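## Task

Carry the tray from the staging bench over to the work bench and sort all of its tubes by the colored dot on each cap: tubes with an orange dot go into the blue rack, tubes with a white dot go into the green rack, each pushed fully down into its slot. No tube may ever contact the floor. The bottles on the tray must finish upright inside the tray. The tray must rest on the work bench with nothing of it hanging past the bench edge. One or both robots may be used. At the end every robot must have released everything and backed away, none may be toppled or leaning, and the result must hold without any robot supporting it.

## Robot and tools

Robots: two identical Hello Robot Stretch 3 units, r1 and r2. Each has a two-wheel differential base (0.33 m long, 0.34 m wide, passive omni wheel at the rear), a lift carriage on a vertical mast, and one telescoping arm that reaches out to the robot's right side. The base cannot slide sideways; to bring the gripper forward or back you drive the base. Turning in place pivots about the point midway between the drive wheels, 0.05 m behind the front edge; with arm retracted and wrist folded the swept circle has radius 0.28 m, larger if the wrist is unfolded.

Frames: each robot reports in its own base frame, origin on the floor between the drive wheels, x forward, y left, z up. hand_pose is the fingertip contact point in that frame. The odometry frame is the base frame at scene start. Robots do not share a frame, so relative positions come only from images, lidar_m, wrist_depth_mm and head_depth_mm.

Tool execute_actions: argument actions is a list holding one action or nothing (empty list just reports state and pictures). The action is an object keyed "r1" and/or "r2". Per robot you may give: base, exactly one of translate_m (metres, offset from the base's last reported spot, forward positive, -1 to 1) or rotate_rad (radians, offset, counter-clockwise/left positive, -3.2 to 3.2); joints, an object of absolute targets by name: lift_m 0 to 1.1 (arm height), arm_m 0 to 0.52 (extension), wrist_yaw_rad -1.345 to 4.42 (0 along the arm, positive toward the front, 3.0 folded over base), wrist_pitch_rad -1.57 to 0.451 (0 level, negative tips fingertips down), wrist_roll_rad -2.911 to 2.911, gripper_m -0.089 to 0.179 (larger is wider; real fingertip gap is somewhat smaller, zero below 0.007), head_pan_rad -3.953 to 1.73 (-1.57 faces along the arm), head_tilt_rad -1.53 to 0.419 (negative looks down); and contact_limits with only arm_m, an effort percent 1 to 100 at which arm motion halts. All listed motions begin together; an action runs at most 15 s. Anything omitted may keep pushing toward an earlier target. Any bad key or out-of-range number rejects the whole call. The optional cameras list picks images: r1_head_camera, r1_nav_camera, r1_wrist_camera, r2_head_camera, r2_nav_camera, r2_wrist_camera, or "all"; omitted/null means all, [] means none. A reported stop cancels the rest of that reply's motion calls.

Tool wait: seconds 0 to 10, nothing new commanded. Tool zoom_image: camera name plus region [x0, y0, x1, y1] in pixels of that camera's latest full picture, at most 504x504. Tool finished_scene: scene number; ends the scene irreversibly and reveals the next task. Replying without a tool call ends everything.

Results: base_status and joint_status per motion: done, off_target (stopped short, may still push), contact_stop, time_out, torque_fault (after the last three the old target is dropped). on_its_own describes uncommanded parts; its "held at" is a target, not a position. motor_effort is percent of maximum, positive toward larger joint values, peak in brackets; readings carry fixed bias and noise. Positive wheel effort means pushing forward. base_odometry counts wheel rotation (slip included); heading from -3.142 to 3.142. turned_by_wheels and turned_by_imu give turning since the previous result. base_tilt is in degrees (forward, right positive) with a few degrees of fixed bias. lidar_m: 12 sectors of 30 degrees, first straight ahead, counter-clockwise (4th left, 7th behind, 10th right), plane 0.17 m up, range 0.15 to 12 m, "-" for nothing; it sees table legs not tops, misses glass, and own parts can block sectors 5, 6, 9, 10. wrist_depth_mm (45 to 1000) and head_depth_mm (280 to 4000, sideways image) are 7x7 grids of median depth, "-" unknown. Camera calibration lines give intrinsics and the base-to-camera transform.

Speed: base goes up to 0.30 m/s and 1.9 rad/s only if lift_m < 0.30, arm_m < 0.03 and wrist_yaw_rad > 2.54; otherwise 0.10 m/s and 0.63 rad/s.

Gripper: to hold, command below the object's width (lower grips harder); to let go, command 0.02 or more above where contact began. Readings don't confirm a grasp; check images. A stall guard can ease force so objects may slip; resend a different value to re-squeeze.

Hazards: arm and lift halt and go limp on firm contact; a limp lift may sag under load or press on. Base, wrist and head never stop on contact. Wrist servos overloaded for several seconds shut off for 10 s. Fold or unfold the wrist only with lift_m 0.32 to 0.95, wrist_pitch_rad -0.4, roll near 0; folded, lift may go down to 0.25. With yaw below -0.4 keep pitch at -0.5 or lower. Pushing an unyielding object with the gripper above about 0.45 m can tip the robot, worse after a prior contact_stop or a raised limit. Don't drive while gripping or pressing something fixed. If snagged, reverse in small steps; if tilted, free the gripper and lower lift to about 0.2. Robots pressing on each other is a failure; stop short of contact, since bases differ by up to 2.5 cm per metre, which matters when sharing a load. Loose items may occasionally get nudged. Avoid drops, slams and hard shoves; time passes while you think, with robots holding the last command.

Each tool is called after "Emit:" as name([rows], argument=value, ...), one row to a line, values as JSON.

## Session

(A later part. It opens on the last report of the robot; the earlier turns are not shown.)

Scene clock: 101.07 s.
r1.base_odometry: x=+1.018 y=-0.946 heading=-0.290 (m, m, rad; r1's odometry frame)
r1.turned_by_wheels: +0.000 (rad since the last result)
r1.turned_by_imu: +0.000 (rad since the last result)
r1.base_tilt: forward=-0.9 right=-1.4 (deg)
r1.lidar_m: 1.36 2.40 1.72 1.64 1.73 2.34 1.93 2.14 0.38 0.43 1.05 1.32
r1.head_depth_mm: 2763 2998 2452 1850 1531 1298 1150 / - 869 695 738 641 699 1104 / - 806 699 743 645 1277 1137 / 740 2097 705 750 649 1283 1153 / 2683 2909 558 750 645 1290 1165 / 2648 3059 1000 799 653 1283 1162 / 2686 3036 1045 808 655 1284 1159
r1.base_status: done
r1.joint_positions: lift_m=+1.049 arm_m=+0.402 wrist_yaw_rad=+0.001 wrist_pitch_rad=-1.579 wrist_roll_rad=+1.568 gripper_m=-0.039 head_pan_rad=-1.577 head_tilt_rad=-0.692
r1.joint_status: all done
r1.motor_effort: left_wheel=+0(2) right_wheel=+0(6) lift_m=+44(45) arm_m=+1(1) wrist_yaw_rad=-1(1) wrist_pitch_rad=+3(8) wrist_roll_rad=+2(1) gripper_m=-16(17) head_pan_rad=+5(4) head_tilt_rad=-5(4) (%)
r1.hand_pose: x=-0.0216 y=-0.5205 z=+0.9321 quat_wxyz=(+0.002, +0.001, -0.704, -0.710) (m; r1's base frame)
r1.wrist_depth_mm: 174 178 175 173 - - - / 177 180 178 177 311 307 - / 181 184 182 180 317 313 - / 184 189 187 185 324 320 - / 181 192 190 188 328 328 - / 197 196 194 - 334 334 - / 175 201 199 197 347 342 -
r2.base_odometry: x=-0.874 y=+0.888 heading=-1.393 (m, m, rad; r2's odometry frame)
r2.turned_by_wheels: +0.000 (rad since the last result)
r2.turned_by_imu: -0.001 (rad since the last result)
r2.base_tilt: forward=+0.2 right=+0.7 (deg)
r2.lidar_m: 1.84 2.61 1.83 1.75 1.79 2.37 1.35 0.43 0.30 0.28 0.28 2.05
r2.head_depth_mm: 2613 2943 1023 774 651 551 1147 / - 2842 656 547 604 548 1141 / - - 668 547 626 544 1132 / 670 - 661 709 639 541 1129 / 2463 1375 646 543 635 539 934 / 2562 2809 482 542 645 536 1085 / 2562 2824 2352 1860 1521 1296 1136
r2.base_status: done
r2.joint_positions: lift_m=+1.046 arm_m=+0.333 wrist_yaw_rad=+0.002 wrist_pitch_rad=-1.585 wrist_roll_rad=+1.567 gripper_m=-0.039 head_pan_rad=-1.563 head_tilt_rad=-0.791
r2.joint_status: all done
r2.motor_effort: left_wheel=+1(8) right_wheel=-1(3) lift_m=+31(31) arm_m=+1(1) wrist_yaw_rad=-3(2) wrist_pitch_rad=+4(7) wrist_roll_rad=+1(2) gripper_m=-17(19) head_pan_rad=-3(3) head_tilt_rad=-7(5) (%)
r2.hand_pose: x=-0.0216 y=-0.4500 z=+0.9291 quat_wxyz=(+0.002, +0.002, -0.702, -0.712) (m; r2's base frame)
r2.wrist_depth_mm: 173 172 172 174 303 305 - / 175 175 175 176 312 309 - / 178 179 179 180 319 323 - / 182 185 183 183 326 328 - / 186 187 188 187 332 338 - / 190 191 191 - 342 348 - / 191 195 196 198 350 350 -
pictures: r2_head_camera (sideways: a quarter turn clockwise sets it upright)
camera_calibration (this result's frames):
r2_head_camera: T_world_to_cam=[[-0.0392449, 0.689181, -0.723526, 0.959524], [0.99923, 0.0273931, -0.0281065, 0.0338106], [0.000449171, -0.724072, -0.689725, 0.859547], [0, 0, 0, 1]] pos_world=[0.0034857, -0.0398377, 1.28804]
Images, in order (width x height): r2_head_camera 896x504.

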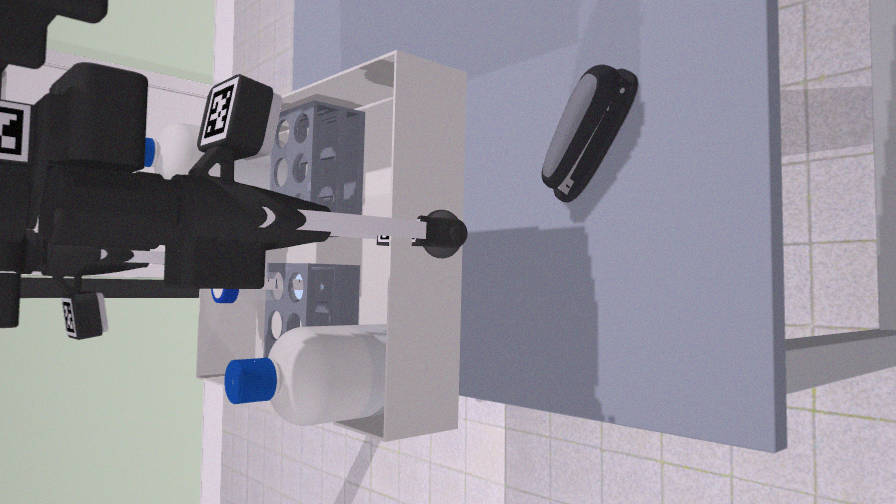

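Emit:
execute_actions([
  {"r1":{"base":{"rotate_rad":0.025},"joints":{"arm_m":0.395}},"r2":{"base":{"rotate_rad":0.055},"joints":{"arm_m":0.322}}},
], cameras=[])

Emit:
execute_actions([
  {"r1":{"base":{"translate_m":-0.82}},"r2":{"base":{"translate_m":0.785}}},
], cameras=["r2_nav_camera"])

Scene clock: 104.10 s.
r1.base_odometry: x=+1.018 y=-0.946 heading=-0.265 (m, m, rad; r1's odometry frame)
r1.turned_by_wheels: +0.025 (rad since the last result)
r1.turned_by_imu: +0.024 (rad since the last result)
r1.base_tilt: forward=-1.0 right=-1.3 (deg)
r1.lidar_m: 3.36 2.34 1.71 1.64 1.74 2.41 1.93 2.15 0.38 1.02 1.06 1.33
r1.head_depth_mm: 2744 2930 2294 1878 1454 1269 1153 / - 749 700 738 643 665 1107 / - - 696 742 644 1281 1145 / 2618 2836 688 746 646 1280 1161 / 2676 2873 574 750 649 1289 1154 / 2715 3043 1042 798 654 1293 1167 / 2668 3101 1046 805 655 1297 1165
r1.base_status: done
r1.joint_positions: lift_m=+1.049 arm_m=+0.395 wrist_yaw_rad=-0.002 wrist_pitch_rad=-1.558 wrist_roll_rad=+1.578 gripper_m=-0.039 head_pan_rad=-1.577 head_tilt_rad=-0.692
r1.joint_status: all done
r1.motor_effort: left_wheel=-2(3) right_wheel=+5(7) lift_m=+44(43) arm_m=-4(5) wrist_yaw_rad=+2(3) wrist_pitch_rad=-4(4) wrist_roll_rad=-4(5) gripper_m=-15(16) head_pan_rad=+5(4) head_tilt_rad=-4(5) (%)
r1.hand_pose: x=-0.0215 y=-0.5193 z=+0.9316 quat_wxyz=(-0.003, -0.004, -0.711, -0.703) (m; r1's base frame)
r1.wrist_depth_mm: 175 179 176 173 305 301 - / 179 182 179 176 309 304 - / 183 187 184 180 314 310 - / 175 190 188 184 320 316 - / 198 194 192 188 329 322 - / 183 199 195 - 333 330 - / 179 204 199 198 344 339 -
r2.base_odometry: x=-0.874 y=+0.888 heading=-1.338 (m, m, rad; r2's odometry frame)
r2.turned_by_wheels: +0.055 (rad since the last result)
r2.turned_by_imu: +0.055 (rad since the last result)
r2.base_tilt: forward=-0.1 right=+0.9 (deg)
r2.lidar_m: 1.84 2.46 1.81 1.74 1.81 2.49 1.09 0.40 0.30 0.28 0.29 2.04
r2.head_depth_mm: 2575 2887 1021 750 649 551 1149 / - 688 650 533 604 549 1140 / - 2825 660 545 633 546 1140 / 1224 - 659 708 638 541 1133 / 2566 2775 523 554 634 539 762 / 2572 2842 513 743 1446 539 1115 / 2610 2850 2353 1837 1539 1307 1129
r2.base_status: done
r2.joint_positions: lift_m=+1.046 arm_m=+0.322 wrist_yaw_rad=-0.002 wrist_pitch_rad=-1.562 wrist_roll_rad=+1.578 gripper_m=-0.039 head_pan_rad=-1.563 head_tilt_rad=-0.791
r2.joint_status: all done
r2.motor_effort: left_wheel=-6(9) right_wheel=+7(8) lift_m=+31(30) arm_m=-2(1) wrist_yaw_rad=+2(2) wrist_pitch_rad=-3(4) wrist_roll_rad=-5(5) gripper_m=-17(18) head_pan_rad=-2(3) head_tilt_rad=-5(5) (%)
r2.hand_pose: x=-0.0215 y=-0.4452 z=+0.9285 quat_wxyz=(-0.003, -0.004, -0.710, -0.704) (m; r2's base frame)
r2.wrist_depth_mm: 174 173 174 171 300 302 - / 177 178 176 176 306 310 - / 181 180 181 179 315 316 - / 186 185 184 185 322 325 - / 191 190 189 187 332 329 - / 193 193 192 - 338 338 - / 197 198 197 198 - - -
pictures: none
No camera images: the call's "cameras" was empty. Leave "cameras" out to get every camera's image.

Scene clock: 113.63 s.
r1.base_odometry: x=+0.227 y=-0.731 heading=-0.265 (m, m, rad; r1's odometry frame)
r1.turned_by_wheels: +0.000 (rad since the last result)
r1.turned_by_imu: +0.001 (rad since the last result)
r1.base_tilt: forward=-0.9 right=-1.3 (deg)
r1.lidar_m: 2.12 2.32 1.74 1.68 1.75 2.43 2.53 1.13 3.20 1.31 1.21 0.76
r1.head_depth_mm: 2712 2965 2401 1879 1567 1329 1149 / - 753 702 1807 1572 1324 1151 / - - 707 1758 1578 1334 1146 / 741 2113 705 1650 1588 1345 1168 / 2691 2943 556 1787 1603 1342 1161 / 2690 3080 2550 1957 1588 1357 1167 / 2688 3095 2550 1966 1578 1347 1172
r1.base_status: done
r1.joint_positions: lift_m=+1.049 arm_m=+0.395 wrist_yaw_rad=-0.003 wrist_pitch_rad=-1.570 wrist_roll_rad=+1.576 gripper_m=-0.039 head_pan_rad=-1.577 head_tilt_rad=-0.692
r1.joint_status: not commanded
r1.motor_effort: left_wheel=-1(6) right_wheel=+3(5) lift_m=+43(44) arm_m=-2(4) wrist_yaw_rad=+3(3) wrist_pitch_rad=+0(4) wrist_roll_rad=-4(5) gripper_m=-15(15) head_pan_rad=+5(5) head_tilt_rad=-5(4) (%)
r1.hand_pose: x=-0.0215 y=-0.5159 z=+0.9319 quat_wxyz=(-0.003, -0.003, -0.707, -0.707) (m; r1's base frame)
r1.wrist_depth_mm: 175 177 174 173 - - 998 / 178 181 178 177 - - - / 182 185 182 180 - - - / 185 190 186 184 - - - / 188 193 190 188 - - - / 195 198 195 - - - - / 179 202 200 198 - - -
r2.base_odometry: x=-0.694 y=+0.124 heading=-1.339 (m, m, rad; r2's odometry frame)
r2.turned_by_wheels: +0.000 (rad since the last result)
r2.turned_by_imu: -0.002 (rad since the last result)
r2.base_tilt: forward=+0.3 right=+0.8 (deg)
r2.lidar_m: 1.11 2.46 1.81 1.74 1.81 2.49 1.11 0.74 1.15 1.29 3.10 1.08
r2.head_depth_mm: 2582 2880 2487 1885 1603 1347 1165 / - 2762 651 544 1578 1346 1168 / - 701 665 547 1577 1332 1153 / 686 - 670 1104 1559 1322 1150 / 2553 2749 628 541 1548 1316 1146 / 2588 2880 484 543 1542 1315 1144 / 2598 2839 2317 1841 1523 1313 1136
r2.base_status: done
r2.joint_positions: lift_m=+1.046 arm_m=+0.322 wrist_yaw_rad=-0.002 wrist_pitch_rad=-1.569 wrist_roll_rad=+1.577 gripper_m=-0.039 head_pan_rad=-1.563 head_tilt_rad=-0.791
r2.joint_status: not commanded
r2.motor_effort: left_wheel=-4(7) right_wheel=+4(14) lift_m=+31(31) arm_m=-1(2) wrist_yaw_rad=+2(2) wrist_pitch_rad=+0(3) wrist_roll_rad=-4(4) gripper_m=-18(18) head_pan_rad=-3(3) head_tilt_rad=-5(6) (%)
r2.hand_pose: x=-0.0215 y=-0.4431 z=+0.9287 quat_wxyz=(-0.003, -0.003, -0.707, -0.707) (m; r2's base frame)
r2.wrist_depth_mm: 175 174 172 173 - - - / 177 177 177 176 - - - / 180 181 179 179 - - - / 184 184 183 185 - - - / 189 189 187 188 - - - / 193 193 191 - - - - / 195 195 197 197 - - -
pictures: r2_nav_camera (sideways: a quarter turn counterclockwise sets it upright)
camera_calibration (this result's frames):
r2_nav_camera: T_world_to_cam=[[0.0562272, -0.738469, 0.671939, -0.843033], [-0.998099, -0.0245567, 0.0565318, -0.0150029], [-0.0252463, -0.67384, -0.738446, 0.914259], [0, 0, 0, 1]] pos_world=[0.0555087, -0.0068574, 1.24245]
Images, in order (width x height): r2_nav_camera 672x504.

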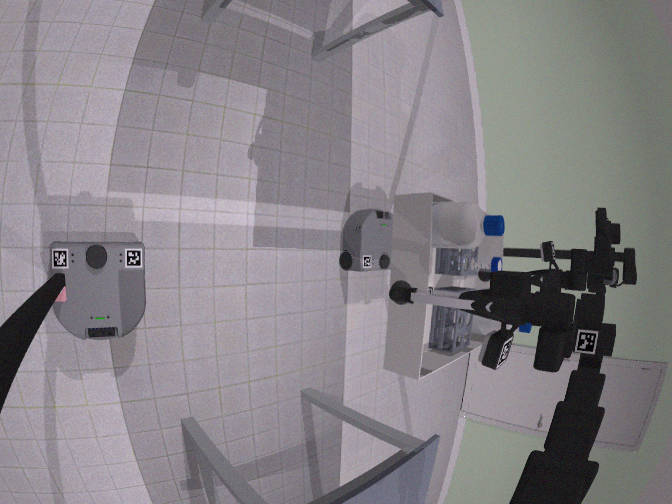

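Emit:
execute_actions([
  {"r1":{"base":{"translate_m":-0.7}},"r2":{"base":{"translate_m":0.7},"joints":{"head_pan_rad":-0.5,"head_tilt_rad":-1.0}}},
], cameras=["r2_head_camera","r1_nav_camera"])

Scene clock: 122.93 s.
r1.base_odometry: x=-0.449 y=-0.548 heading=-0.265 (m, m, rad; r1's odometry frame)
r1.turned_by_wheels: +0.000 (rad since the last result)
r1.turned_by_imu: -0.001 (rad since the last result)
r1.base_tilt: forward=-0.9 right=-1.4 (deg)
r1.lidar_m: 1.42 2.34 1.75 1.69 1.76 2.44 1.83 0.51 0.53 1.30 3.23 1.42
r1.head_depth_mm: 2736 2928 1176 1367 1499 1331 1152 / - 1807 704 1820 1574 1342 1153 / - - 703 1824 1575 1326 1153 / 741 2089 702 1640 1585 1338 1151 / 2716 2947 555 1776 1590 1342 1160 / 2676 3035 2430 1942 1593 1347 1158 / 2672 3060 2564 1967 1615 1347 1166
r1.base_status: done
r1.joint_positions: lift_m=+1.049 arm_m=+0.395 wrist_yaw_rad=-0.003 wrist_pitch_rad=-1.578 wrist_roll_rad=+1.576 gripper_m=-0.039 head_pan_rad=-1.577 head_tilt_rad=-0.692
r1.joint_status: not commanded
r1.motor_effort: left_wheel=-2(3) right_wheel=+3(5) lift_m=+44(44) arm_m=-1(2) wrist_yaw_rad=+2(2) wrist_pitch_rad=+3(4) wrist_roll_rad=-3(4) gripper_m=-15(16) head_pan_rad=+5(4) head_tilt_rad=-3(3) (%)
r1.hand_pose: x=-0.0215 y=-0.5137 z=+0.9321 quat_wxyz=(-0.002, -0.003, -0.704, -0.710) (m; r1's base frame)
r1.wrist_depth_mm: 174 177 174 173 - - - / 177 180 178 178 - - - / 181 184 182 180 - - - / 184 188 185 184 - - - / 188 192 189 188 - - - / 193 197 194 - - - - / 177 200 199 198 - - -
r2.base_odometry: x=-0.533 y=-0.557 heading=-1.339 (m, m, rad; r2's odometry frame)
r2.turned_by_wheels: +0.000 (rad since the last result)
r2.turned_by_imu: -0.001 (rad since the last result)
r2.base_tilt: forward=+0.1 right=+0.8 (deg)
r2.lidar_m: 1.17 2.45 1.80 1.74 1.80 2.49 1.41 1.66 3.08 1.29 0.49 0.45
r2.head_depth_mm: 1162 852 761 1536 1401 1240 1113 / 1153 909 757 1498 1395 1238 1109 / 1138 908 751 672 1306 1227 1102 / 1128 897 749 1543 1299 1215 1101 / 1119 891 1749 1514 1361 1218 1096 / 1112 1993 1727 1548 1360 1219 1091 / 1174 2035 1797 1549 1353 1201 1091
r2.base_status: done
r2.joint_positions: lift_m=+1.046 arm_m=+0.322 wrist_yaw_rad=-0.002 wrist_pitch_rad=-1.580 wrist_roll_rad=+1.576 gripper_m=-0.039 head_pan_rad=-0.507 head_tilt_rad=-0.988
r2.joint_status: all done
r2.motor_effort: left_wheel=-4(6) right_wheel=+4(10) lift_m=+31(31) arm_m=+0(1) wrist_yaw_rad=+2(2) wrist_pitch_rad=+3(3) wrist_roll_rad=-4(4) gripper_m=-17(18) head_pan_rad=+1(26) head_tilt_rad=-8(28) (%)
r2.hand_pose: x=-0.0215 y=-0.4401 z=+0.9290 quat_wxyz=(-0.002, -0.003, -0.703, -0.711) (m; r2's base frame)
r2.wrist_depth_mm: 173 172 172 172 - - - / 175 176 177 176 - - - / 180 180 180 181 - - - / 183 183 183 184 - - - / 188 187 187 187 - - - / 191 192 192 - - - - / 194 195 197 197 - - -
pictures: r1_nav_camera (sideways: a quarter turn counterclockwise sets it upright), r2_head_camera (sideways: a quarter turn clockwise sets it upright)
camera_calibration (this result's frames):
r1_nav_camera: T_world_to_cam=[[-0.0165488, -0.6327, 0.77422, -0.962997], [-0.999559, -0.00863273, -0.0284201, 0.0916887], [0.024665, -0.774349, -0.632278, 0.780704], [0, 0, 0, 1]] pos_world=[0.0564558, -0.00395975, 1.2418]
r2_head_camera: T_world_to_cam=[[-0.731275, 0.36738, -0.57469, 0.769811], [0.463587, 0.885735, -0.02368, 0.0313086], [0.500324, -0.283736, -0.818028, 1.02334], [0, 0, 0, 1]] pos_world=[0.0364273, -0.0201856, 1.28027]
Images, in order (width x height): r1_nav_camera 672x504, r2_head_camera 896x504.

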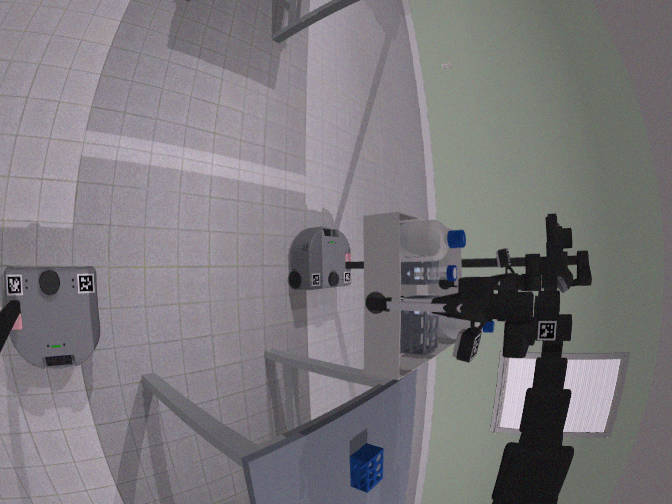

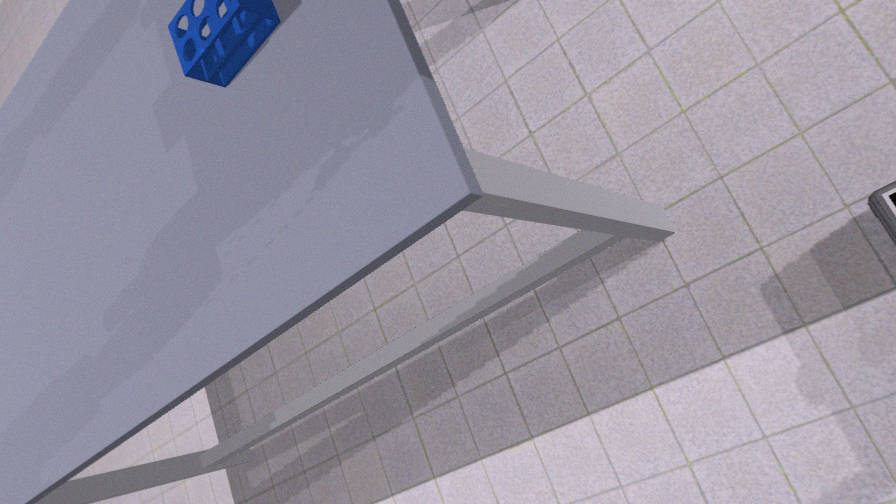

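Emit:
execute_actions([
  {"r1":{"base":{"translate_m":-1.0},"joints":{"arm_m":0.407}},"r2":{"base":{"translate_m":1.0},"joints":{"head_pan_rad":-1.57,"head_tilt_rad":-0.8}}},
], cameras=["r2_nav_camera","r1_nav_camera"])

Scene clock: 135.53 s.
r1.base_odometry: x=-1.414 y=-0.286 heading=-0.265 (m, m, rad; r1's odometry frame)
r1.turned_by_wheels: +0.000 (rad since the last result)
r1.turned_by_imu: -0.005 (rad since the last result)
r1.base_tilt: forward=-0.9 right=-1.3 (deg)
r1.lidar_m: 2.39 2.39 1.76 1.70 1.77 2.44 2.88 0.86 1.02 0.99 1.03 0.68
r1.head_depth_mm: 2689 2966 1011 760 639 583 1145 / - 804 706 740 643 581 1156 / - 831 701 740 645 584 1153 / 744 2077 706 747 649 586 1156 / 2668 2886 560 747 652 588 1155 / 2693 2994 995 800 652 592 1166 / 2706 3053 1043 807 655 593 1176
r1.base_status: done
r1.joint_positions: lift_m=+1.049 arm_m=+0.406 wrist_yaw_rad=-0.003 wrist_pitch_rad=-1.579 wrist_roll_rad=+1.575 gripper_m=-0.039 head_pan_rad=-1.577 head_tilt_rad=-0.692
r1.joint_status: all done
r1.motor_effort: left_wheel=-1(6) right_wheel=+3(4) lift_m=+44(43) arm_m=+8(10) wrist_yaw_rad=+3(3) wrist_pitch_rad=+3(4) wrist_roll_rad=-3(3) gripper_m=-19(19) head_pan_rad=+4(5) head_tilt_rad=-4(5) (%)
r1.hand_pose: x=-0.0215 y=-0.5246 z=+0.9321 quat_wxyz=(-0.002, -0.003, -0.704, -0.710) (m; r1's base frame)
r1.wrist_depth_mm: 173 177 176 173 303 301 - / 177 181 180 177 310 305 - / 180 185 184 182 317 312 - / 173 190 188 187 322 320 - / 171 194 193 190 331 326 - / 193 199 197 - 334 333 - / 172 204 203 202 348 340 -
r2.base_odometry: x=-0.303 y=-1.530 heading=-1.339 (m, m, rad; r2's odometry frame)
r2.turned_by_wheels: +0.000 (rad since the last result)
r2.turned_by_imu: +0.004 (rad since the last result)
r2.base_tilt: forward=+0.2 right=+0.5 (deg)
r2.lidar_m: 2.84 2.43 1.79 1.73 1.80 2.48 2.39 0.42 0.31 0.30 0.32 0.44
r2.head_depth_mm: 2638 2887 993 754 643 547 1165 / - 1768 648 539 642 556 1157 / - - 658 542 633 553 1155 / 684 - 659 616 632 550 1148 / 2534 2823 530 535 629 547 1146 / 2612 2844 475 539 624 543 1131 / 2606 2857 947 747 620 542 1130
r2.base_status: done
r2.joint_positions: lift_m=+1.046 arm_m=+0.322 wrist_yaw_rad=-0.002 wrist_pitch_rad=-1.585 wrist_roll_rad=+1.576 gripper_m=-0.039 head_pan_rad=-1.563 head_tilt_rad=-0.804
r2.joint_status: all done
r2.motor_effort: left_wheel=-5(5) right_wheel=+5(10) lift_m=+31(31) arm_m=+2(2) wrist_yaw_rad=+2(2) wrist_pitch_rad=+5(5) wrist_roll_rad=-3(3) gripper_m=-21(21) head_pan_rad=-3(29) head_tilt_rad=+2(24) (%)
r2.hand_pose: x=-0.0215 y=-0.4387 z=+0.9291 quat_wxyz=(-0.002, -0.003, -0.702, -0.712) (m; r2's base frame)
r2.wrist_depth_mm: 175 175 175 175 307 309 - / 179 177 178 178 316 314 - / 182 182 182 182 318 320 - / 184 185 185 185 328 329 - / 189 189 189 187 330 - - / 191 192 193 - 342 - - / 194 197 197 196 350 - -
pictures: r1_nav_camera (sideways: a quarter turn counterclockwise sets it upright), r2_nav_camera (sideways: a quarter turn counterclockwise sets it upright)
camera_calibration (this result's frames):
r1_nav_camera: T_world_to_cam=[[-0.0165489, -0.6327, 0.77422, -0.962997], [-0.999559, -0.00863261, -0.0284201, 0.0916887], [0.024665, -0.774349, -0.632278, 0.780704], [0, 0, 0, 1]] pos_world=[0.0564558, -0.00395975, 1.2418]
r2_nav_camera: T_world_to_cam=[[0.0565558, -0.747195, 0.662194, -0.830337], [-0.998084, -0.0256472, 0.0563037, -0.014705], [-0.0250864, -0.66411, -0.747214, 0.92566], [0, 0, 0, 1]] pos_world=[0.0555049, -0.00605997, 1.24234]
Images, in order (width x height): r1_nav_camera 672x504, r2_nav_camera 672x504.

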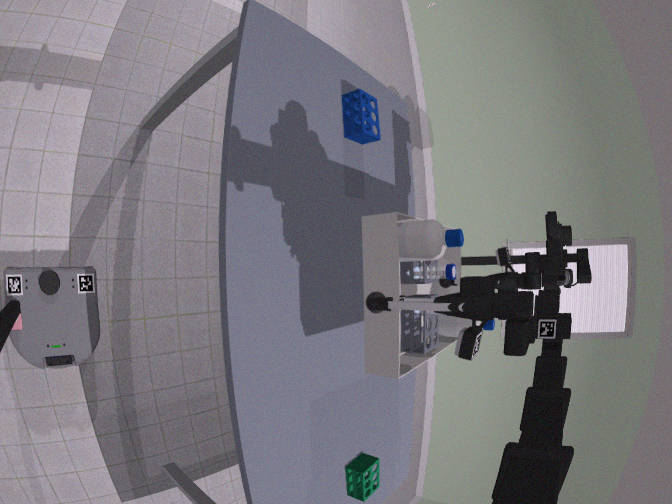

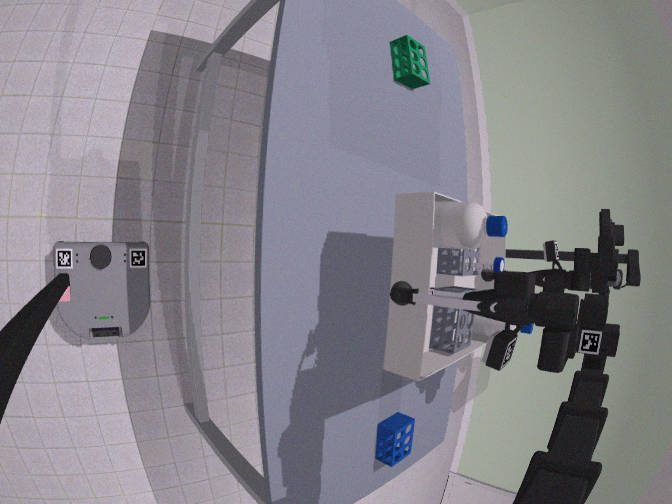

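Emit:
execute_actions([
  {"r1":{"joints":{"lift_m":0.912,"arm_m":0.398}},"r2":{"joints":{"lift_m":0.909}}},
], cameras=[])

Emit:
execute_actions([
  {"r1":{"joints":{"gripper_m":0.05}},"r2":{"joints":{"gripper_m":0.05}}},
], cameras=[])

Emit:
execute_actions([
  {"r1":{"joints":{"lift_m":1.09}},"r2":{"joints":{"lift_m":1.099}}},
], cameras=[])

Emit:
execute_actions([
  {"r1":{"joints":{"arm_m":0.0}}},
], cameras=[])

Emit:
execute_actions([
  {"r2":{"joints":{"arm_m":0.47,"gripper_m":0.075}}},
], cameras=["r2_wrist_camera","r2_head_camera","r1_head_camera"])

Scene clock: 139.67 s.
r1.base_odometry: x=-1.414 y=-0.286 heading=-0.265 (m, m, rad; r1's odometry frame)
r1.turned_by_wheels: +0.000 (rad since the last result)
r1.turned_by_imu: +0.000 (rad since the last result)
r1.base_tilt: forward=-0.9 right=-1.4 (deg)
r1.lidar_m: 2.40 2.39 1.76 1.70 1.77 2.44 2.88 0.86 1.02 0.99 1.03 0.68
r1.head_depth_mm: 2628 2945 - 761 624 580 1151 / 2632 2847 950 759 641 583 1153 / 2555 2856 - 770 645 584 1151 / 843 850 974 765 648 587 1158 / 2594 3047 979 666 649 588 1160 / 2719 3032 1037 799 652 587 1163 / 2653 3035 1039 806 656 592 1161
r1.base_status: not commanded
r1.joint_positions: lift_m=+0.912 arm_m=+0.398 wrist_yaw_rad=-0.003 wrist_pitch_rad=-1.579 wrist_roll_rad=+1.575 gripper_m=-0.039 head_pan_rad=-1.577 head_tilt_rad=-0.692
r1.joint_status: all done
r1.motor_effort: left_wheel=-2(1) right_wheel=+3(3) lift_m=+19(40) arm_m=+0(7) wrist_yaw_rad=+3(2) wrist_pitch_rad=+4(3) wrist_roll_rad=-3(3) gripper_m=-16(19) head_pan_rad=+5(5) head_tilt_rad=-6(5) (%)
r1.hand_pose: x=-0.0215 y=-0.5165 z=+0.7951 quat_wxyz=(-0.002, -0.003, -0.704, -0.710) (m; r1's base frame)
r1.wrist_depth_mm: 176 179 177 175 175 173 171 / 179 183 181 178 179 176 174 / 183 187 184 182 182 179 177 / 176 191 188 187 186 183 181 / 182 195 191 190 189 187 184 / 196 198 196 - 193 190 189 / 176 203 201 199 199 195 193
r2.base_odometry: x=-0.303 y=-1.530 heading=-1.339 (m, m, rad; r2's odometry frame)
r2.turned_by_wheels: +0.000 (rad since the last result)
r2.turned_by_imu: -0.001 (rad since the last result)
r2.base_tilt: forward=+0.0 right=+0.7 (deg)
r2.lidar_m: 2.85 2.42 1.79 1.73 1.80 2.48 2.39 0.43 0.31 0.30 0.32 0.44
r2.head_depth_mm: 2590 2862 - - 627 546 1165 / 2582 2818 909 731 611 556 1160 / 2606 2782 - 732 612 553 1153 / 678 744 886 728 614 549 1147 / 2477 2842 887 624 613 547 1141 / 2606 2834 948 590 609 544 1142 / 2642 2854 946 750 620 544 1130
r2.base_status: not commanded
r2.joint_positions: lift_m=+0.909 arm_m=+0.322 wrist_yaw_rad=-0.002 wrist_pitch_rad=-1.585 wrist_roll_rad=+1.576 gripper_m=-0.039 head_pan_rad=-1.563 head_tilt_rad=-0.804
r2.joint_status: all done
r2.motor_effort: left_wheel=-4(5) right_wheel=+4(5) lift_m=+17(29) arm_m=+3(3) wrist_yaw_rad=+2(2) wrist_pitch_rad=+4(5) wrist_roll_rad=-3(3) gripper_m=-19(21) head_pan_rad=-3(3) head_tilt_rad=+3(3) (%)
r2.hand_pose: x=-0.0215 y=-0.4388 z=+0.7921 quat_wxyz=(-0.002, -0.003, -0.702, -0.712) (m; r2's base frame)
r2.wrist_depth_mm: 173 171 171 174 176 176 176 / 174 176 176 177 181 181 182 / 179 180 179 181 184 185 185 / 183 184 184 184 190 188 189 / 188 187 189 187 193 192 194 / 192 193 192 - 197 198 197 / 195 197 197 198 204 201 203
pictures: none
No camera images: the call's "cameras" was empty. Leave "cameras" out to get every camera's image.

Scene clock: 141.07 s.
r1.base_odometry: x=-1.414 y=-0.286 heading=-0.265 (m, m, rad; r1's odometry frame)
r1.turned_by_wheels: +0.000 (rad since the last result)
r1.turned_by_imu: +0.000 (rad since the last result)
r1.base_tilt: forward=-0.9 right=-1.4 (deg)
r1.lidar_m: 2.40 2.40 1.76 1.70 1.78 2.44 2.89 0.87 1.02 0.99 1.03 0.68
r1.head_depth_mm: 2641 2969 - 762 624 581 1147 / 2634 2854 956 763 643 582 1147 / 2601 2805 - 771 644 583 1148 / 844 845 974 766 648 586 1161 / 2610 3024 984 667 650 587 1163 / 2672 3029 1038 800 652 590 1161 / 2705 3051 1042 807 654 592 1169
r1.base_status: not commanded
r1.joint_positions: lift_m=+0.912 arm_m=+0.398 wrist_yaw_rad=-0.003 wrist_pitch_rad=-1.569 wrist_roll_rad=+1.574 gripper_m=+0.050 head_pan_rad=-1.577 head_tilt_rad=-0.692
r1.joint_status: all done
r1.motor_effort: left_wheel=-1(1) right_wheel=+2(3) lift_m=+20(20) arm_m=+1(1) wrist_yaw_rad=+3(4) wrist_pitch_rad=+0(4) wrist_roll_rad=-2(3) gripper_m=+0(78) head_pan_rad=+4(5) head_tilt_rad=-5(4) (%)
r1.hand_pose: x=-0.0215 y=-0.5190 z=+0.7948 quat_wxyz=(-0.002, -0.002, -0.708, -0.707) (m; r1's base frame)
r1.wrist_depth_mm: 178 180 178 175 174 172 169 / 179 184 181 178 178 174 172 / 184 188 184 182 181 178 176 / 168 191 188 186 185 182 179 / 171 195 193 190 188 186 183 / 196 200 197 193 192 189 186 / 174 203 201 198 197 193 190
r2.base_odometry: x=-0.303 y=-1.530 heading=-1.339 (m, m, rad; r2's odometry frame)
r2.turned_by_wheels: +0.000 (rad since the last result)
r2.turned_by_imu: +0.000 (rad since the last result)
r2.base_tilt: forward=+0.1 right=+0.9 (deg)
r2.lidar_m: 2.85 2.42 1.79 1.73 1.80 2.49 2.39 0.43 0.31 0.30 0.32 0.43
r2.head_depth_mm: 2572 2878 - - 625 545 1161 / 2568 2809 911 729 612 557 1160 / 2601 2766 - 732 610 553 1160 / 678 743 888 738 603 549 1152 / 2483 2794 888 624 611 546 1141 / 2589 2882 945 594 611 543 1136 / 2612 2868 942 748 619 543 1130
r2.base_status: not commanded
r2.joint_positions: lift_m=+0.909 arm_m=+0.322 wrist_yaw_rad=-0.002 wrist_pitch_rad=-1.571 wrist_roll_rad=+1.574 gripper_m=+0.050 head_pan_rad=-1.563 head_tilt_rad=-0.804
r2.joint_status: all done
r2.motor_effort: left_wheel=-4(4) right_wheel=+4(5) lift_m=+16(16) arm_m=+2(2) wrist_yaw_rad=+2(2) wrist_pitch_rad=+0(4) wrist_roll_rad=-2(3) gripper_m=-1(83) head_pan_rad=-2(3) head_tilt_rad=+3(2) (%)
r2.hand_pose: x=-0.0215 y=-0.4423 z=+0.7917 quat_wxyz=(-0.002, -0.002, -0.707, -0.707) (m; r2's base frame)
r2.wrist_depth_mm: 175 176 174 174 175 176 176 / 179 179 179 179 180 180 179 / 182 185 182 182 184 185 183 / 185 189 186 186 188 187 187 / 191 191 191 191 190 192 190 / 195 197 - 195 - 197 195 / 197 201 201 199 203 200 201
pictures: none
No camera images: the call's "cameras" was empty. Leave "cameras" out to get every camera's image.

Scene clock: 143.63 s.
r1.base_odometry: x=-1.414 y=-0.286 heading=-0.265 (m, m, rad; r1's odometry frame)
r1.turned_by_wheels: +0.000 (rad since the last result)
r1.turned_by_imu: +0.000 (rad since the last result)
r1.base_tilt: forward=-0.9 right=-1.3 (deg)
r1.lidar_m: 2.40 2.38 1.76 1.70 1.78 2.44 2.88 0.86 1.02 0.99 1.02 0.68
r1.head_depth_mm: 2616 2946 1006 783 641 580 1151 / 2694 2999 906 767 644 582 1147 / - 2989 872 770 645 584 1152 / 1228 2873 960 767 646 586 1159 / 2653 3006 984 667 650 588 1162 / 2696 3061 1039 804 652 589 1162 / 2672 3042 1041 804 654 592 1167
r1.base_status: not commanded
r1.joint_positions: lift_m=+1.090 arm_m=+0.398 wrist_yaw_rad=-0.003 wrist_pitch_rad=-1.568 wrist_roll_rad=+1.574 gripper_m=+0.050 head_pan_rad=-1.577 head_tilt_rad=-0.692
r1.joint_status: all done
r1.motor_effort: left_wheel=-1(1) right_wheel=+3(2) lift_m=+38(41) arm_m=+1(1) wrist_yaw_rad=+3(3) wrist_pitch_rad=+0(0) wrist_roll_rad=-2(2) gripper_m=+0(0) head_pan_rad=+5(5) head_tilt_rad=-4(5) (%)
r1.hand_pose: x=-0.0215 y=-0.5192 z=+0.9720 quat_wxyz=(-0.002, -0.002, -0.708, -0.706) (m; r1's base frame)
r1.wrist_depth_mm: 364 363 351 348 341 336 - / 347 312 357 353 347 342 - / 356 310 364 358 357 351 - / 387 315 370 368 365 356 - / 394 356 376 378 368 367 - / 400 333 364 381 379 376 - / 370 340 334 261 386 382 -
r2.base_odometry: x=-0.303 y=-1.530 heading=-1.339 (m, m, rad; r2's odometry frame)
r2.turned_by_wheels: +0.000 (rad since the last result)
r2.turned_by_imu: +0.000 (rad since the last result)
r2.base_tilt: forward=+0.1 right=+0.6 (deg)
r2.lidar_m: 2.84 2.41 1.79 1.73 1.80 2.48 2.40 0.43 0.31 0.30 0.32 0.44
r2.head_depth_mm: 2599 2891 997 782 644 547 1161 / 2592 2994 950 733 610 556 1156 / - 2929 805 741 612 552 1146 / 649 2760 890 738 614 549 1152 / 2571 2883 888 625 610 547 1144 / 2595 2858 949 596 610 545 1136 / 2615 2868 940 750 621 541 1138
r2.base_status: not commanded
r2.joint_positions: lift_m=+1.097 arm_m=+0.322 wrist_yaw_rad=-0.002 wrist_pitch_rad=-1.570 wrist_roll_rad=+1.574 gripper_m=+0.050 head_pan_rad=-1.563 head_tilt_rad=-0.804
r2.joint_status: all done
joint sent to its limit — the command would take r2.lift_m past its upper limit, so that joint was sent only as far as its limit.
r2.motor_effort: left_wheel=-4(4) right_wheel=+4(4) lift_m=+27(30) arm_m=+2(2) wrist_yaw_rad=+2(1) wrist_pitch_rad=+0(0) wrist_roll_rad=-2(2) gripper_m=+1(0) head_pan_rad=-3(3) head_tilt_rad=+3(2) (%)
r2.hand_pose: x=-0.0215 y=-0.4425 z=+0.9800 quat_wxyz=(-0.002, -0.002, -0.707, -0.707) (m; r2's base frame)
r2.wrist_depth_mm: 357 310 350 353 354 - - / 349 308 359 359 361 364 - / 365 339 364 369 367 372 - / 347 346 375 375 381 - - / 383 347 383 385 385 - - / 401 334 - 369 - - - / 365 341 266 273 403 - -
pictures: none
No camera images: the call's "cameras" was empty. Leave "cameras" out to get every camera's image.

Scene clock: 147.77 s.
r1.base_odometry: x=-1.414 y=-0.286 heading=-0.265 (m, m, rad; r1's odometry frame)
r1.turned_by_wheels: +0.000 (rad since the last result)
r1.turned_by_imu: +0.000 (rad since the last result)
r1.base_tilt: forward=-1.0 right=-1.5 (deg)
r1.lidar_m: 2.39 2.39 1.76 1.70 1.77 2.45 2.89 0.86 1.02 0.99 1.03 0.68
r1.head_depth_mm: - - - - - - 1146 / - - - - - - - / - - - - - - 1120 / 1270 2865 967 764 - - 1144 / 2677 2972 981 667 679 - 1162 / 2688 3064 1037 801 653 591 1168 / 2672 3019 1040 804 656 592 1165
r1.base_status: not commanded
r1.joint_positions: lift_m=+1.090 arm_m=+0.000 wrist_yaw_rad=-0.001 wrist_pitch_rad=-1.568 wrist_roll_rad=+1.572 gripper_m=+0.050 head_pan_rad=-1.577 head_tilt_rad=-0.692
r1.joint_status: all done
r1.motor_effort: left_wheel=-1(1) right_wheel=+2(3) lift_m=+38(38) arm_m=-3(3) wrist_yaw_rad=+0(3) wrist_pitch_rad=+0(0) wrist_roll_rad=-1(2) gripper_m=+0(0) head_pan_rad=+4(4) head_tilt_rad=-5(5) (%)
r1.hand_pose: x=-0.0215 y=-0.1217 z=+0.9720 quat_wxyz=(+0.000, -0.001, -0.708, -0.706) (m; r1's base frame)
r1.wrist_depth_mm: 368 364 - - - - - / 373 368 - - - - - / 385 377 - - - - - / 392 386 - - - - - / 397 393 - - - - - / 408 400 - - - - - / 417 408 - - - - -
r2.base_odometry: x=-0.303 y=-1.530 heading=-1.339 (m, m, rad; r2's odometry frame)
r2.turned_by_wheels: +0.000 (rad since the last result)
r2.turned_by_imu: -0.001 (rad since the last result)
r2.base_tilt: forward=+0.3 right=+0.5 (deg)
r2.lidar_m: 2.85 2.43 1.78 1.72 1.80 2.49 2.39 0.43 0.31 0.30 0.32 0.44
r2.head_depth_mm: 2588 2839 994 781 643 548 1168 / 2607 2995 954 735 609 556 1158 / - 2901 804 745 612 554 1149 / 2500 2779 890 737 613 550 1153 / 2600 2888 887 623 612 548 1146 / 2600 2819 947 595 611 544 1136 / 2606 2812 942 746 620 542 1129
r2.base_status: not commanded
r2.joint_positions: lift_m=+1.097 arm_m=+0.322 wrist_yaw_rad=-0.002 wrist_pitch_rad=-1.570 wrist_roll_rad=+1.574 gripper_m=+0.050 head_pan_rad=-1.563 head_tilt_rad=-0.804
r2.joint_status: not commanded
r2.motor_effort: left_wheel=-4(4) right_wheel=+4(4) lift_m=+27(26) arm_m=+2(2) wrist_yaw_rad=+2(3) wrist_pitch_rad=+0(0) wrist_roll_rad=-2(2) gripper_m=+0(0) head_pan_rad=-4(3) head_tilt_rad=+2(2) (%)
r2.hand_pose: x=-0.0215 y=-0.4425 z=+0.9800 quat_wxyz=(-0.002, -0.002, -0.707, -0.707) (m; r2's base frame)
r2.wrist_depth_mm: 356 311 352 352 352 - - / 355 305 361 364 361 360 - / 366 339 369 367 373 368 - / 347 349 376 374 378 - - / 391 341 385 383 387 - - / 396 336 - 360 - - - / 362 341 267 269 410 - -
pictures: none
No camera images: the call's "cameras" was empty. Leave "cameras" out to get every camera's image.

Scene clock: 150.10 s.
r1.base_odometry: x=-1.414 y=-0.286 heading=-0.265 (m, m, rad; r1's odometry frame)
r1.turned_by_wheels: +0.000 (rad since the last result)
r1.turned_by_imu: +0.000 (rad since the last result)
r1.base_tilt: forward=-0.9 right=-1.4 (deg)
r1.lidar_m: 2.40 2.40 1.76 1.70 1.77 2.43 2.89 0.86 1.02 0.99 1.03 0.68
r1.head_depth_mm: - - - - - - 1147 / - - - - - - - / - - - - - - 1116 / 1252 1468 956 764 - - 1145 / 2635 3008 984 669 678 - 1158 / 2667 3016 1032 803 652 591 1163 / 2665 3064 1042 805 654 591 1162
r1.base_status: not commanded
r1.joint_positions: lift_m=+1.090 arm_m=+0.000 wrist_yaw_rad=-0.001 wrist_pitch_rad=-1.568 wrist_roll_rad=+1.572 gripper_m=+0.050 head_pan_rad=-1.577 head_tilt_rad=-0.692
r1.joint_status: not commanded
r1.motor_effort: left_wheel=-1(1) right_wheel=+2(2) lift_m=+38(38) arm_m=-3(3) wrist_yaw_rad=+0(0) wrist_pitch_rad=-1(1) wrist_roll_rad=-1(1) gripper_m=+0(0) head_pan_rad=+5(5) head_tilt_rad=-5(3) (%)
r1.hand_pose: x=-0.0215 y=-0.1217 z=+0.9720 quat_wxyz=(+0.000, -0.001, -0.708, -0.706) (m; r1's base frame)
r1.wrist_depth_mm: 364 363 - - - - - / 374 367 - - - - - / 384 378 - - - - - / 390 383 - - - - - / 397 393 - - - - - / 408 401 - - - - - / 420 412 - - - - -
r2.base_odometry: x=-0.303 y=-1.530 heading=-1.339 (m, m, rad; r2's odometry frame)
r2.turned_by_wheels: +0.000 (rad since the last result)
r2.turned_by_imu: +0.000 (rad since the last result)
r2.base_tilt: forward=-0.1 right=+0.6 (deg)
r2.lidar_m: 2.85 2.42 1.79 1.73 1.80 2.49 2.39 0.43 0.31 0.30 0.32 0.44
r2.head_depth_mm: 2603 2848 994 779 644 546 1161 / 2522 2835 950 732 610 556 1162 / 2598 2856 804 747 612 552 1149 / 2545 2844 891 737 613 550 1146 / 2606 2865 891 625 615 548 1144 / 2603 2834 949 593 611 543 1138 / 2609 2849 941 748 622 542 1138
r2.base_status: not commanded
r2.joint_positions: lift_m=+1.097 arm_m=+0.470 wrist_yaw_rad=-0.002 wrist_pitch_rad=-1.569 wrist_roll_rad=+1.573 gripper_m=+0.075 head_pan_rad=-1.563 head_tilt_rad=-0.804
r2.joint_status: all done
r2.motor_effort: left_wheel=-4(4) right_wheel=+4(4) lift_m=+27(27) arm_m=+2(3) wrist_yaw_rad=+2(2) wrist_pitch_rad=+0(0) wrist_roll_rad=-2(2) gripper_m=+0(80) head_pan_rad=-3(3) head_tilt_rad=+2(2) (%)
r2.hand_pose: x=-0.0215 y=-0.5907 z=+0.9799 quat_wxyz=(-0.001, -0.002, -0.707, -0.707) (m; r2's base frame)
r2.wrist_depth_mm: 228 326 354 309 339 351 351 / 220 255 358 325 358 355 354 / 373 359 365 359 366 364 364 / 379 379 378 374 374 369 373 / 387 382 380 377 384 377 382 / 395 393 328 384 390 389 393 / 404 346 345 347 292 397 407
pictures: r1_head_camera (sideways: a quarter turn clockwise sets it upright), r2_head_camera (sideways: a quarter turn clockwise sets it upright), r2_wrist_camera
camera_calibration (this result's frames):
r1_head_camera: T_world_to_cam=[[0.0339115, 0.670588, -0.741055, 0.988217], [0.998565, 0.00802429, 0.0529566, -0.0642266], [0.0414585, -0.741787, -0.669353, 0.832233], [0, 0, 0, 1]] pos_world=[-0.00388062, -0.0448316, 1.29278]
r2_head_camera: T_world_to_cam=[[-0.0394209, 0.698388, -0.714633, 0.947935], [0.999223, 0.0279041, -0.0278498, 0.033476], [0.000491188, -0.715175, -0.698945, 0.871539], [0, 0, 0, 1]] pos_world=[0.00349039, -0.0396574, 1.28752]
r2_wrist_camera: T_world_to_cam=[[0.0229866, 0.999694, -0.00912892, 0.598584], [0.989171, -0.0214188, 0.145196, -0.0983753], [0.144956, -0.0123676, -0.989361, 1.13676], [0, 0, 0, 1]] pos_world=[-0.0812302, -0.586449, 1.14441]
Images, in order (width x height): r1_head_camera 896x504, r2_head_camera 896x504, r2_wrist_camera 644x364.

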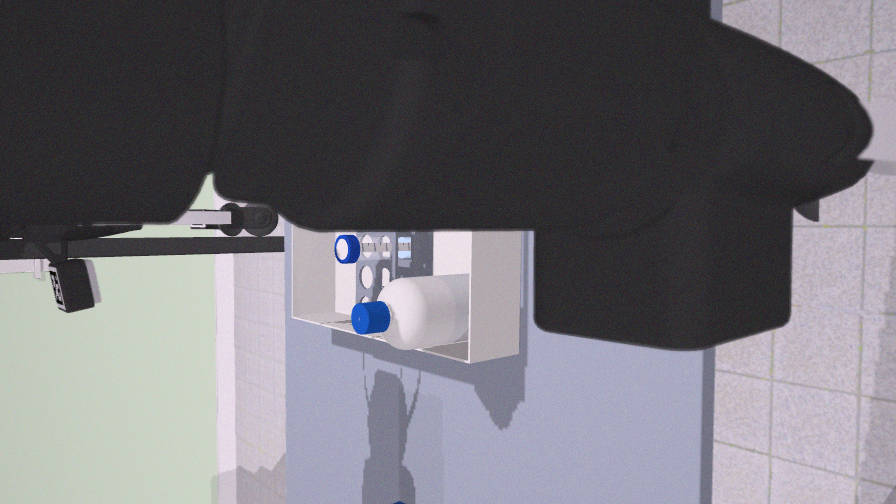

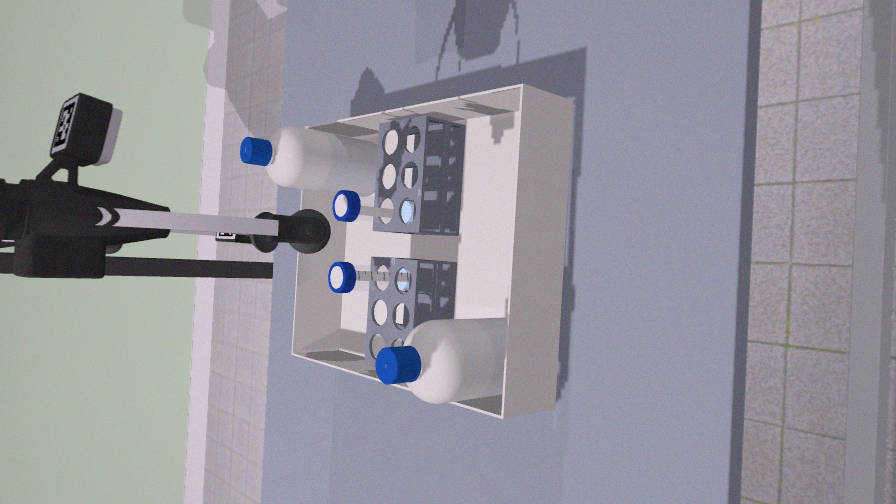

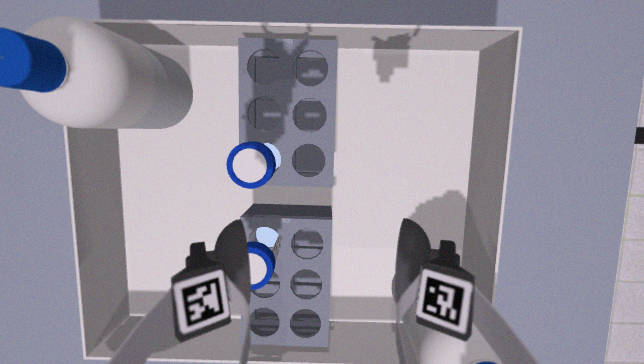

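Emit:
execute_actions([
  {"r2":{"joints":{"arm_m":0.0}}},
], cameras=[])

Emit:
execute_actions([
  {"r1":{"base":{"translate_m":-0.03},"joints":{"arm_m":0.51,"gripper_m":0.075,"lift_m":1.06}},"r2":{"base":{"translate_m":0.25}}},
], cameras=["r1_wrist_camera","r2_head_camera","r1_head_camera"])

Scene clock: 156.87 s.
r1.base_odometry: x=-1.414 y=-0.286 heading=-0.265 (m, m, rad; r1's odometry frame)
r1.turned_by_wheels: +0.000 (rad since the last result)
r1.turned_by_imu: +0.000 (rad since the last result)
r1.base_tilt: forward=-0.9 right=-1.4 (deg)
r1.lidar_m: 2.40 2.39 1.76 1.70 1.77 2.45 2.89 0.86 1.02 0.99 1.03 0.68
r1.head_depth_mm: - - - - - - 1142 / - - - - - - - / - - - - - - 1114 / 2619 2845 970 763 - - 1139 / 2636 3022 984 668 678 - 1158 / 2669 3037 1036 803 654 590 1164 / 2705 3052 1048 805 657 591 1164
r1.base_status: not commanded
r1.joint_positions: lift_m=+1.090 arm_m=+0.000 wrist_yaw_rad=-0.001 wrist_pitch_rad=-1.568 wrist_roll_rad=+1.572 gripper_m=+0.050 head_pan_rad=-1.577 head_tilt_rad=-0.692
r1.joint_status: not commanded
r1.motor_effort: left_wheel=-1(1) right_wheel=+2(2) lift_m=+38(38) arm_m=-3(3) wrist_yaw_rad=+1(1) wrist_pitch_rad=+0(0) wrist_roll_rad=-1(1) gripper_m=+0(0) head_pan_rad=+5(4) head_tilt_rad=-6(5) (%)
r1.hand_pose: x=-0.0215 y=-0.1217 z=+0.9720 quat_wxyz=(+0.000, -0.001, -0.708, -0.706) (m; r1's base frame)
r1.wrist_depth_mm: 367 361 - - - - - / 374 369 - - - - - / 383 377 - - - - - / 392 382 - - - - - / 402 391 - - - - - / 407 404 - - - - - / 418 410 - - - - -
r2.base_odometry: x=-0.303 y=-1.530 heading=-1.339 (m, m, rad; r2's odometry frame)
r2.turned_by_wheels: +0.000 (rad since the last result)
r2.turned_by_imu: -0.001 (rad since the last result)
r2.base_tilt: forward=+0.0 right=+0.7 (deg)
r2.lidar_m: 2.84 2.42 1.78 1.73 1.80 2.48 2.39 0.43 0.31 0.30 0.32 0.44
r2.head_depth_mm: - - - - - 536 1164 / - - - - - - 1146 / 2535 - - - - - - / 2498 2800 894 756 - - 1150 / 2619 2804 893 712 - 876 1136 / 2606 2846 948 603 609 545 1137 / 2650 2833 939 747 621 542 1135
r2.base_status: not commanded
r2.joint_positions: lift_m=+1.097 arm_m=+0.001 wrist_yaw_rad=-0.001 wrist_pitch_rad=-1.569 wrist_roll_rad=+1.572 gripper_m=+0.075 head_pan_rad=-1.563 head_tilt_rad=-0.803
r2.joint_status: all done
joint sent to its limit — the command would take r2.arm_m past its lower limit, so that joint was sent only as far as its limit.
r2.motor_effort: left_wheel=-3(4) right_wheel=+3(4) lift_m=+27(27) arm_m=-2(2) wrist_yaw_rad=+2(2) wrist_pitch_rad=+0(0) wrist_roll_rad=-1(2) gripper_m=+0(0) head_pan_rad=-3(3) head_tilt_rad=+2(2) (%)
r2.hand_pose: x=-0.0215 y=-0.1222 z=+0.9799 quat_wxyz=(-0.001, -0.001, -0.707, -0.707) (m; r2's base frame)
r2.wrist_depth_mm: 359 356 - - - - - / 360 363 - - - - - / 373 371 - - - - - / 383 383 - - - - - / 395 388 - - - - - / 396 402 - - - - - / 411 408 - - - - -
pictures: none
No camera images: the call's "cameras" was empty. Leave "cameras" out to get every camera's image.

Scene clock: 161.80 s.
r1.base_odometry: x=-1.443 y=-0.278 heading=-0.265 (m, m, rad; r1's odometry frame)
r1.turned_by_wheels: +0.000 (rad since the last result)
r1.turned_by_imu: +0.000 (rad since the last result)
r1.base_tilt: forward=-1.0 right=-1.3 (deg)
r1.lidar_m: 2.42 2.39 1.76 1.70 1.77 2.44 2.86 0.84 1.02 0.99 1.03 0.71
r1.head_depth_mm: 2673 2933 1011 782 641 568 1139 / 1097 2985 971 762 640 581 1157 / - 2963 855 771 645 583 1153 / 2629 3005 967 775 649 586 1154 / 2687 3034 970 667 650 590 1163 / 2646 3043 1037 772 652 590 1163 / 2674 3093 1043 804 655 592 1171
r1.base_status: done
r1.joint_positions: lift_m=+1.060 arm_m=+0.510 wrist_yaw_rad=-0.001 wrist_pitch_rad=-1.567 wrist_roll_rad=+1.572 gripper_m=+0.075 head_pan_rad=-1.577 head_tilt_rad=-0.692
r1.joint_status: all done
r1.motor_effort: left_wheel=+0(4) right_wheel=+1(2) lift_m=+20(35) arm_m=+3(4) wrist_yaw_rad=+1(1) wrist_pitch_rad=-1(1) wrist_roll_rad=-1(1) gripper_m=+0(80) head_pan_rad=+4(4) head_tilt_rad=-5(5) (%)
r1.hand_pose: x=-0.0215 y=-0.6313 z=+0.9427 quat_wxyz=(+0.000, -0.001, -0.708, -0.706) (m; r1's base frame)
r1.wrist_depth_mm: 338 329 324 320 314 311 303 / 276 333 328 321 318 314 309 / 212 297 307 325 325 318 314 / 288 348 306 334 329 324 321 / 327 360 328 341 337 336 329 / 328 364 323 346 344 340 337 / 335 370 299 354 278 346 342
r2.base_odometry: x=-0.246 y=-1.774 heading=-1.339 (m, m, rad; r2's odometry frame)
r2.turned_by_wheels: +0.000 (rad since the last result)
r2.turned_by_imu: +0.000 (rad since the last result)
r2.base_tilt: forward=+0.1 right=+0.7 (deg)
r2.lidar_m: 2.60 2.42 1.78 1.72 1.80 2.48 2.64 0.43 0.32 0.31 0.32 0.44
r2.head_depth_mm: - - - - - 547 1164 / - - - - - - 1154 / 2536 - - - - - - / 2606 2861 970 800 - - 1144 / 2592 2846 958 793 - 883 1142 / 2600 2810 951 755 622 545 1140 / 2613 2849 936 748 620 552 1138
r2.base_status: done
r2.joint_positions: lift_m=+1.097 arm_m=+0.001 wrist_yaw_rad=-0.001 wrist_pitch_rad=-1.569 wrist_roll_rad=+1.572 gripper_m=+0.075 head_pan_rad=-1.563 head_tilt_rad=-0.803
r2.joint_status: not commanded
r2.motor_effort: left_wheel=-3(2) right_wheel=+3(7) lift_m=+27(27) arm_m=-2(2) wrist_yaw_rad=+2(2) wrist_pitch_rad=+0(0) wrist_roll_rad=-1(1) gripper_m=+0(0) head_pan_rad=-2(3) head_tilt_rad=+2(1) (%)
r2.hand_pose: x=-0.0215 y=-0.1222 z=+0.9799 quat_wxyz=(-0.001, -0.001, -0.707, -0.707) (m; r2's base frame)
r2.wrist_depth_mm: 353 356 - - - - - / 367 365 - - - - - / 373 372 - - - - - / 387 379 - - - - - / 392 389 - - - - - / 402 401 - - - - - / 411 406 - - - - -
pictures: r1_head_camera (sideways: a quarter turn clockwise sets it upright), r1_wrist_camera, r2_head_camera (sideways: a quarter turn clockwise sets it upright)
camera_calibration (this result's frames):
r1_head_camera: T_world_to_cam=[[0.0339114, 0.670587, -0.741055, 0.988217], [0.998565, 0.00802441, 0.0529566, -0.0642266], [0.0414586, -0.741787, -0.669353, 0.832232], [0, 0, 0, 1]] pos_world=[-0.00388061, -0.0448316, 1.29278]
r1_wrist_camera: T_world_to_cam=[[0.0160218, 0.999, -0.0417467, 0.67532], [0.992869, -0.010963, 0.118705, -0.0490951], [0.118129, -0.0433509, -0.992052, 1.07128], [0, 0, 0, 1]] pos_world=[-0.0886236, -0.628742, 1.09678]
r2_head_camera: T_world_to_cam=[[-0.0394154, 0.698177, -0.714839, 0.948204], [0.999223, 0.0278903, -0.0278558, 0.0334838], [0.000488766, -0.715381, -0.698734, 0.871265], [0, 0, 0, 1]] pos_world=[0.0034902, -0.0396616, 1.28753]
Images, in order (width x height): r1_head_camera 896x504, r1_wrist_camera 644x364, r2_head_camera 896x504.

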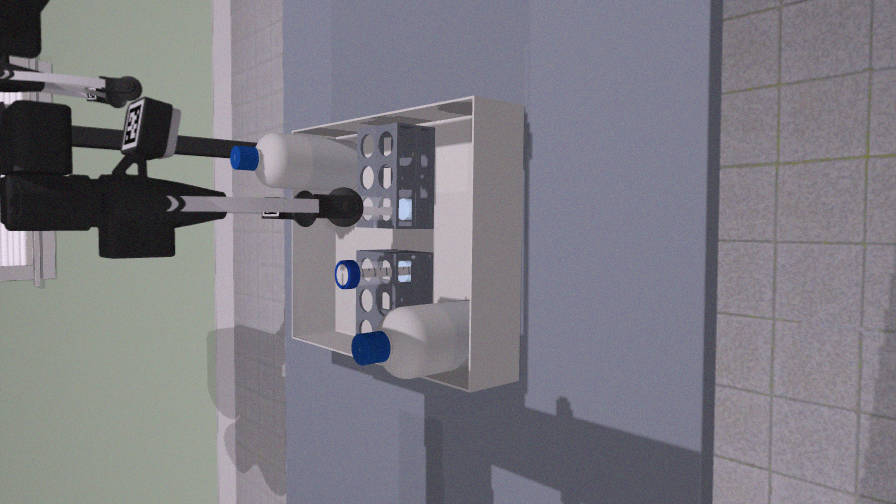

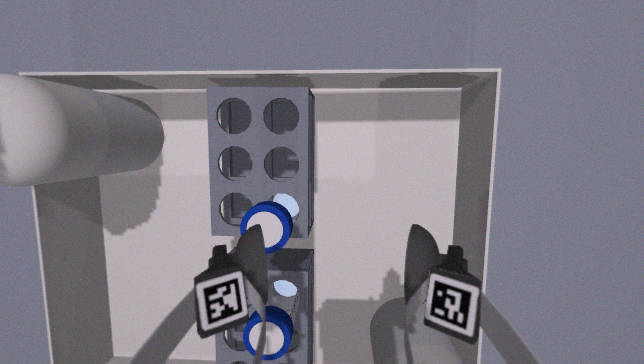

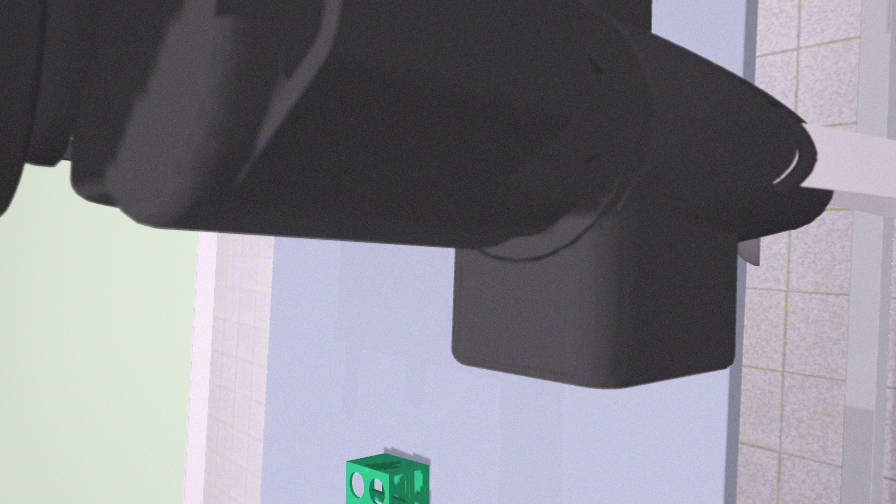

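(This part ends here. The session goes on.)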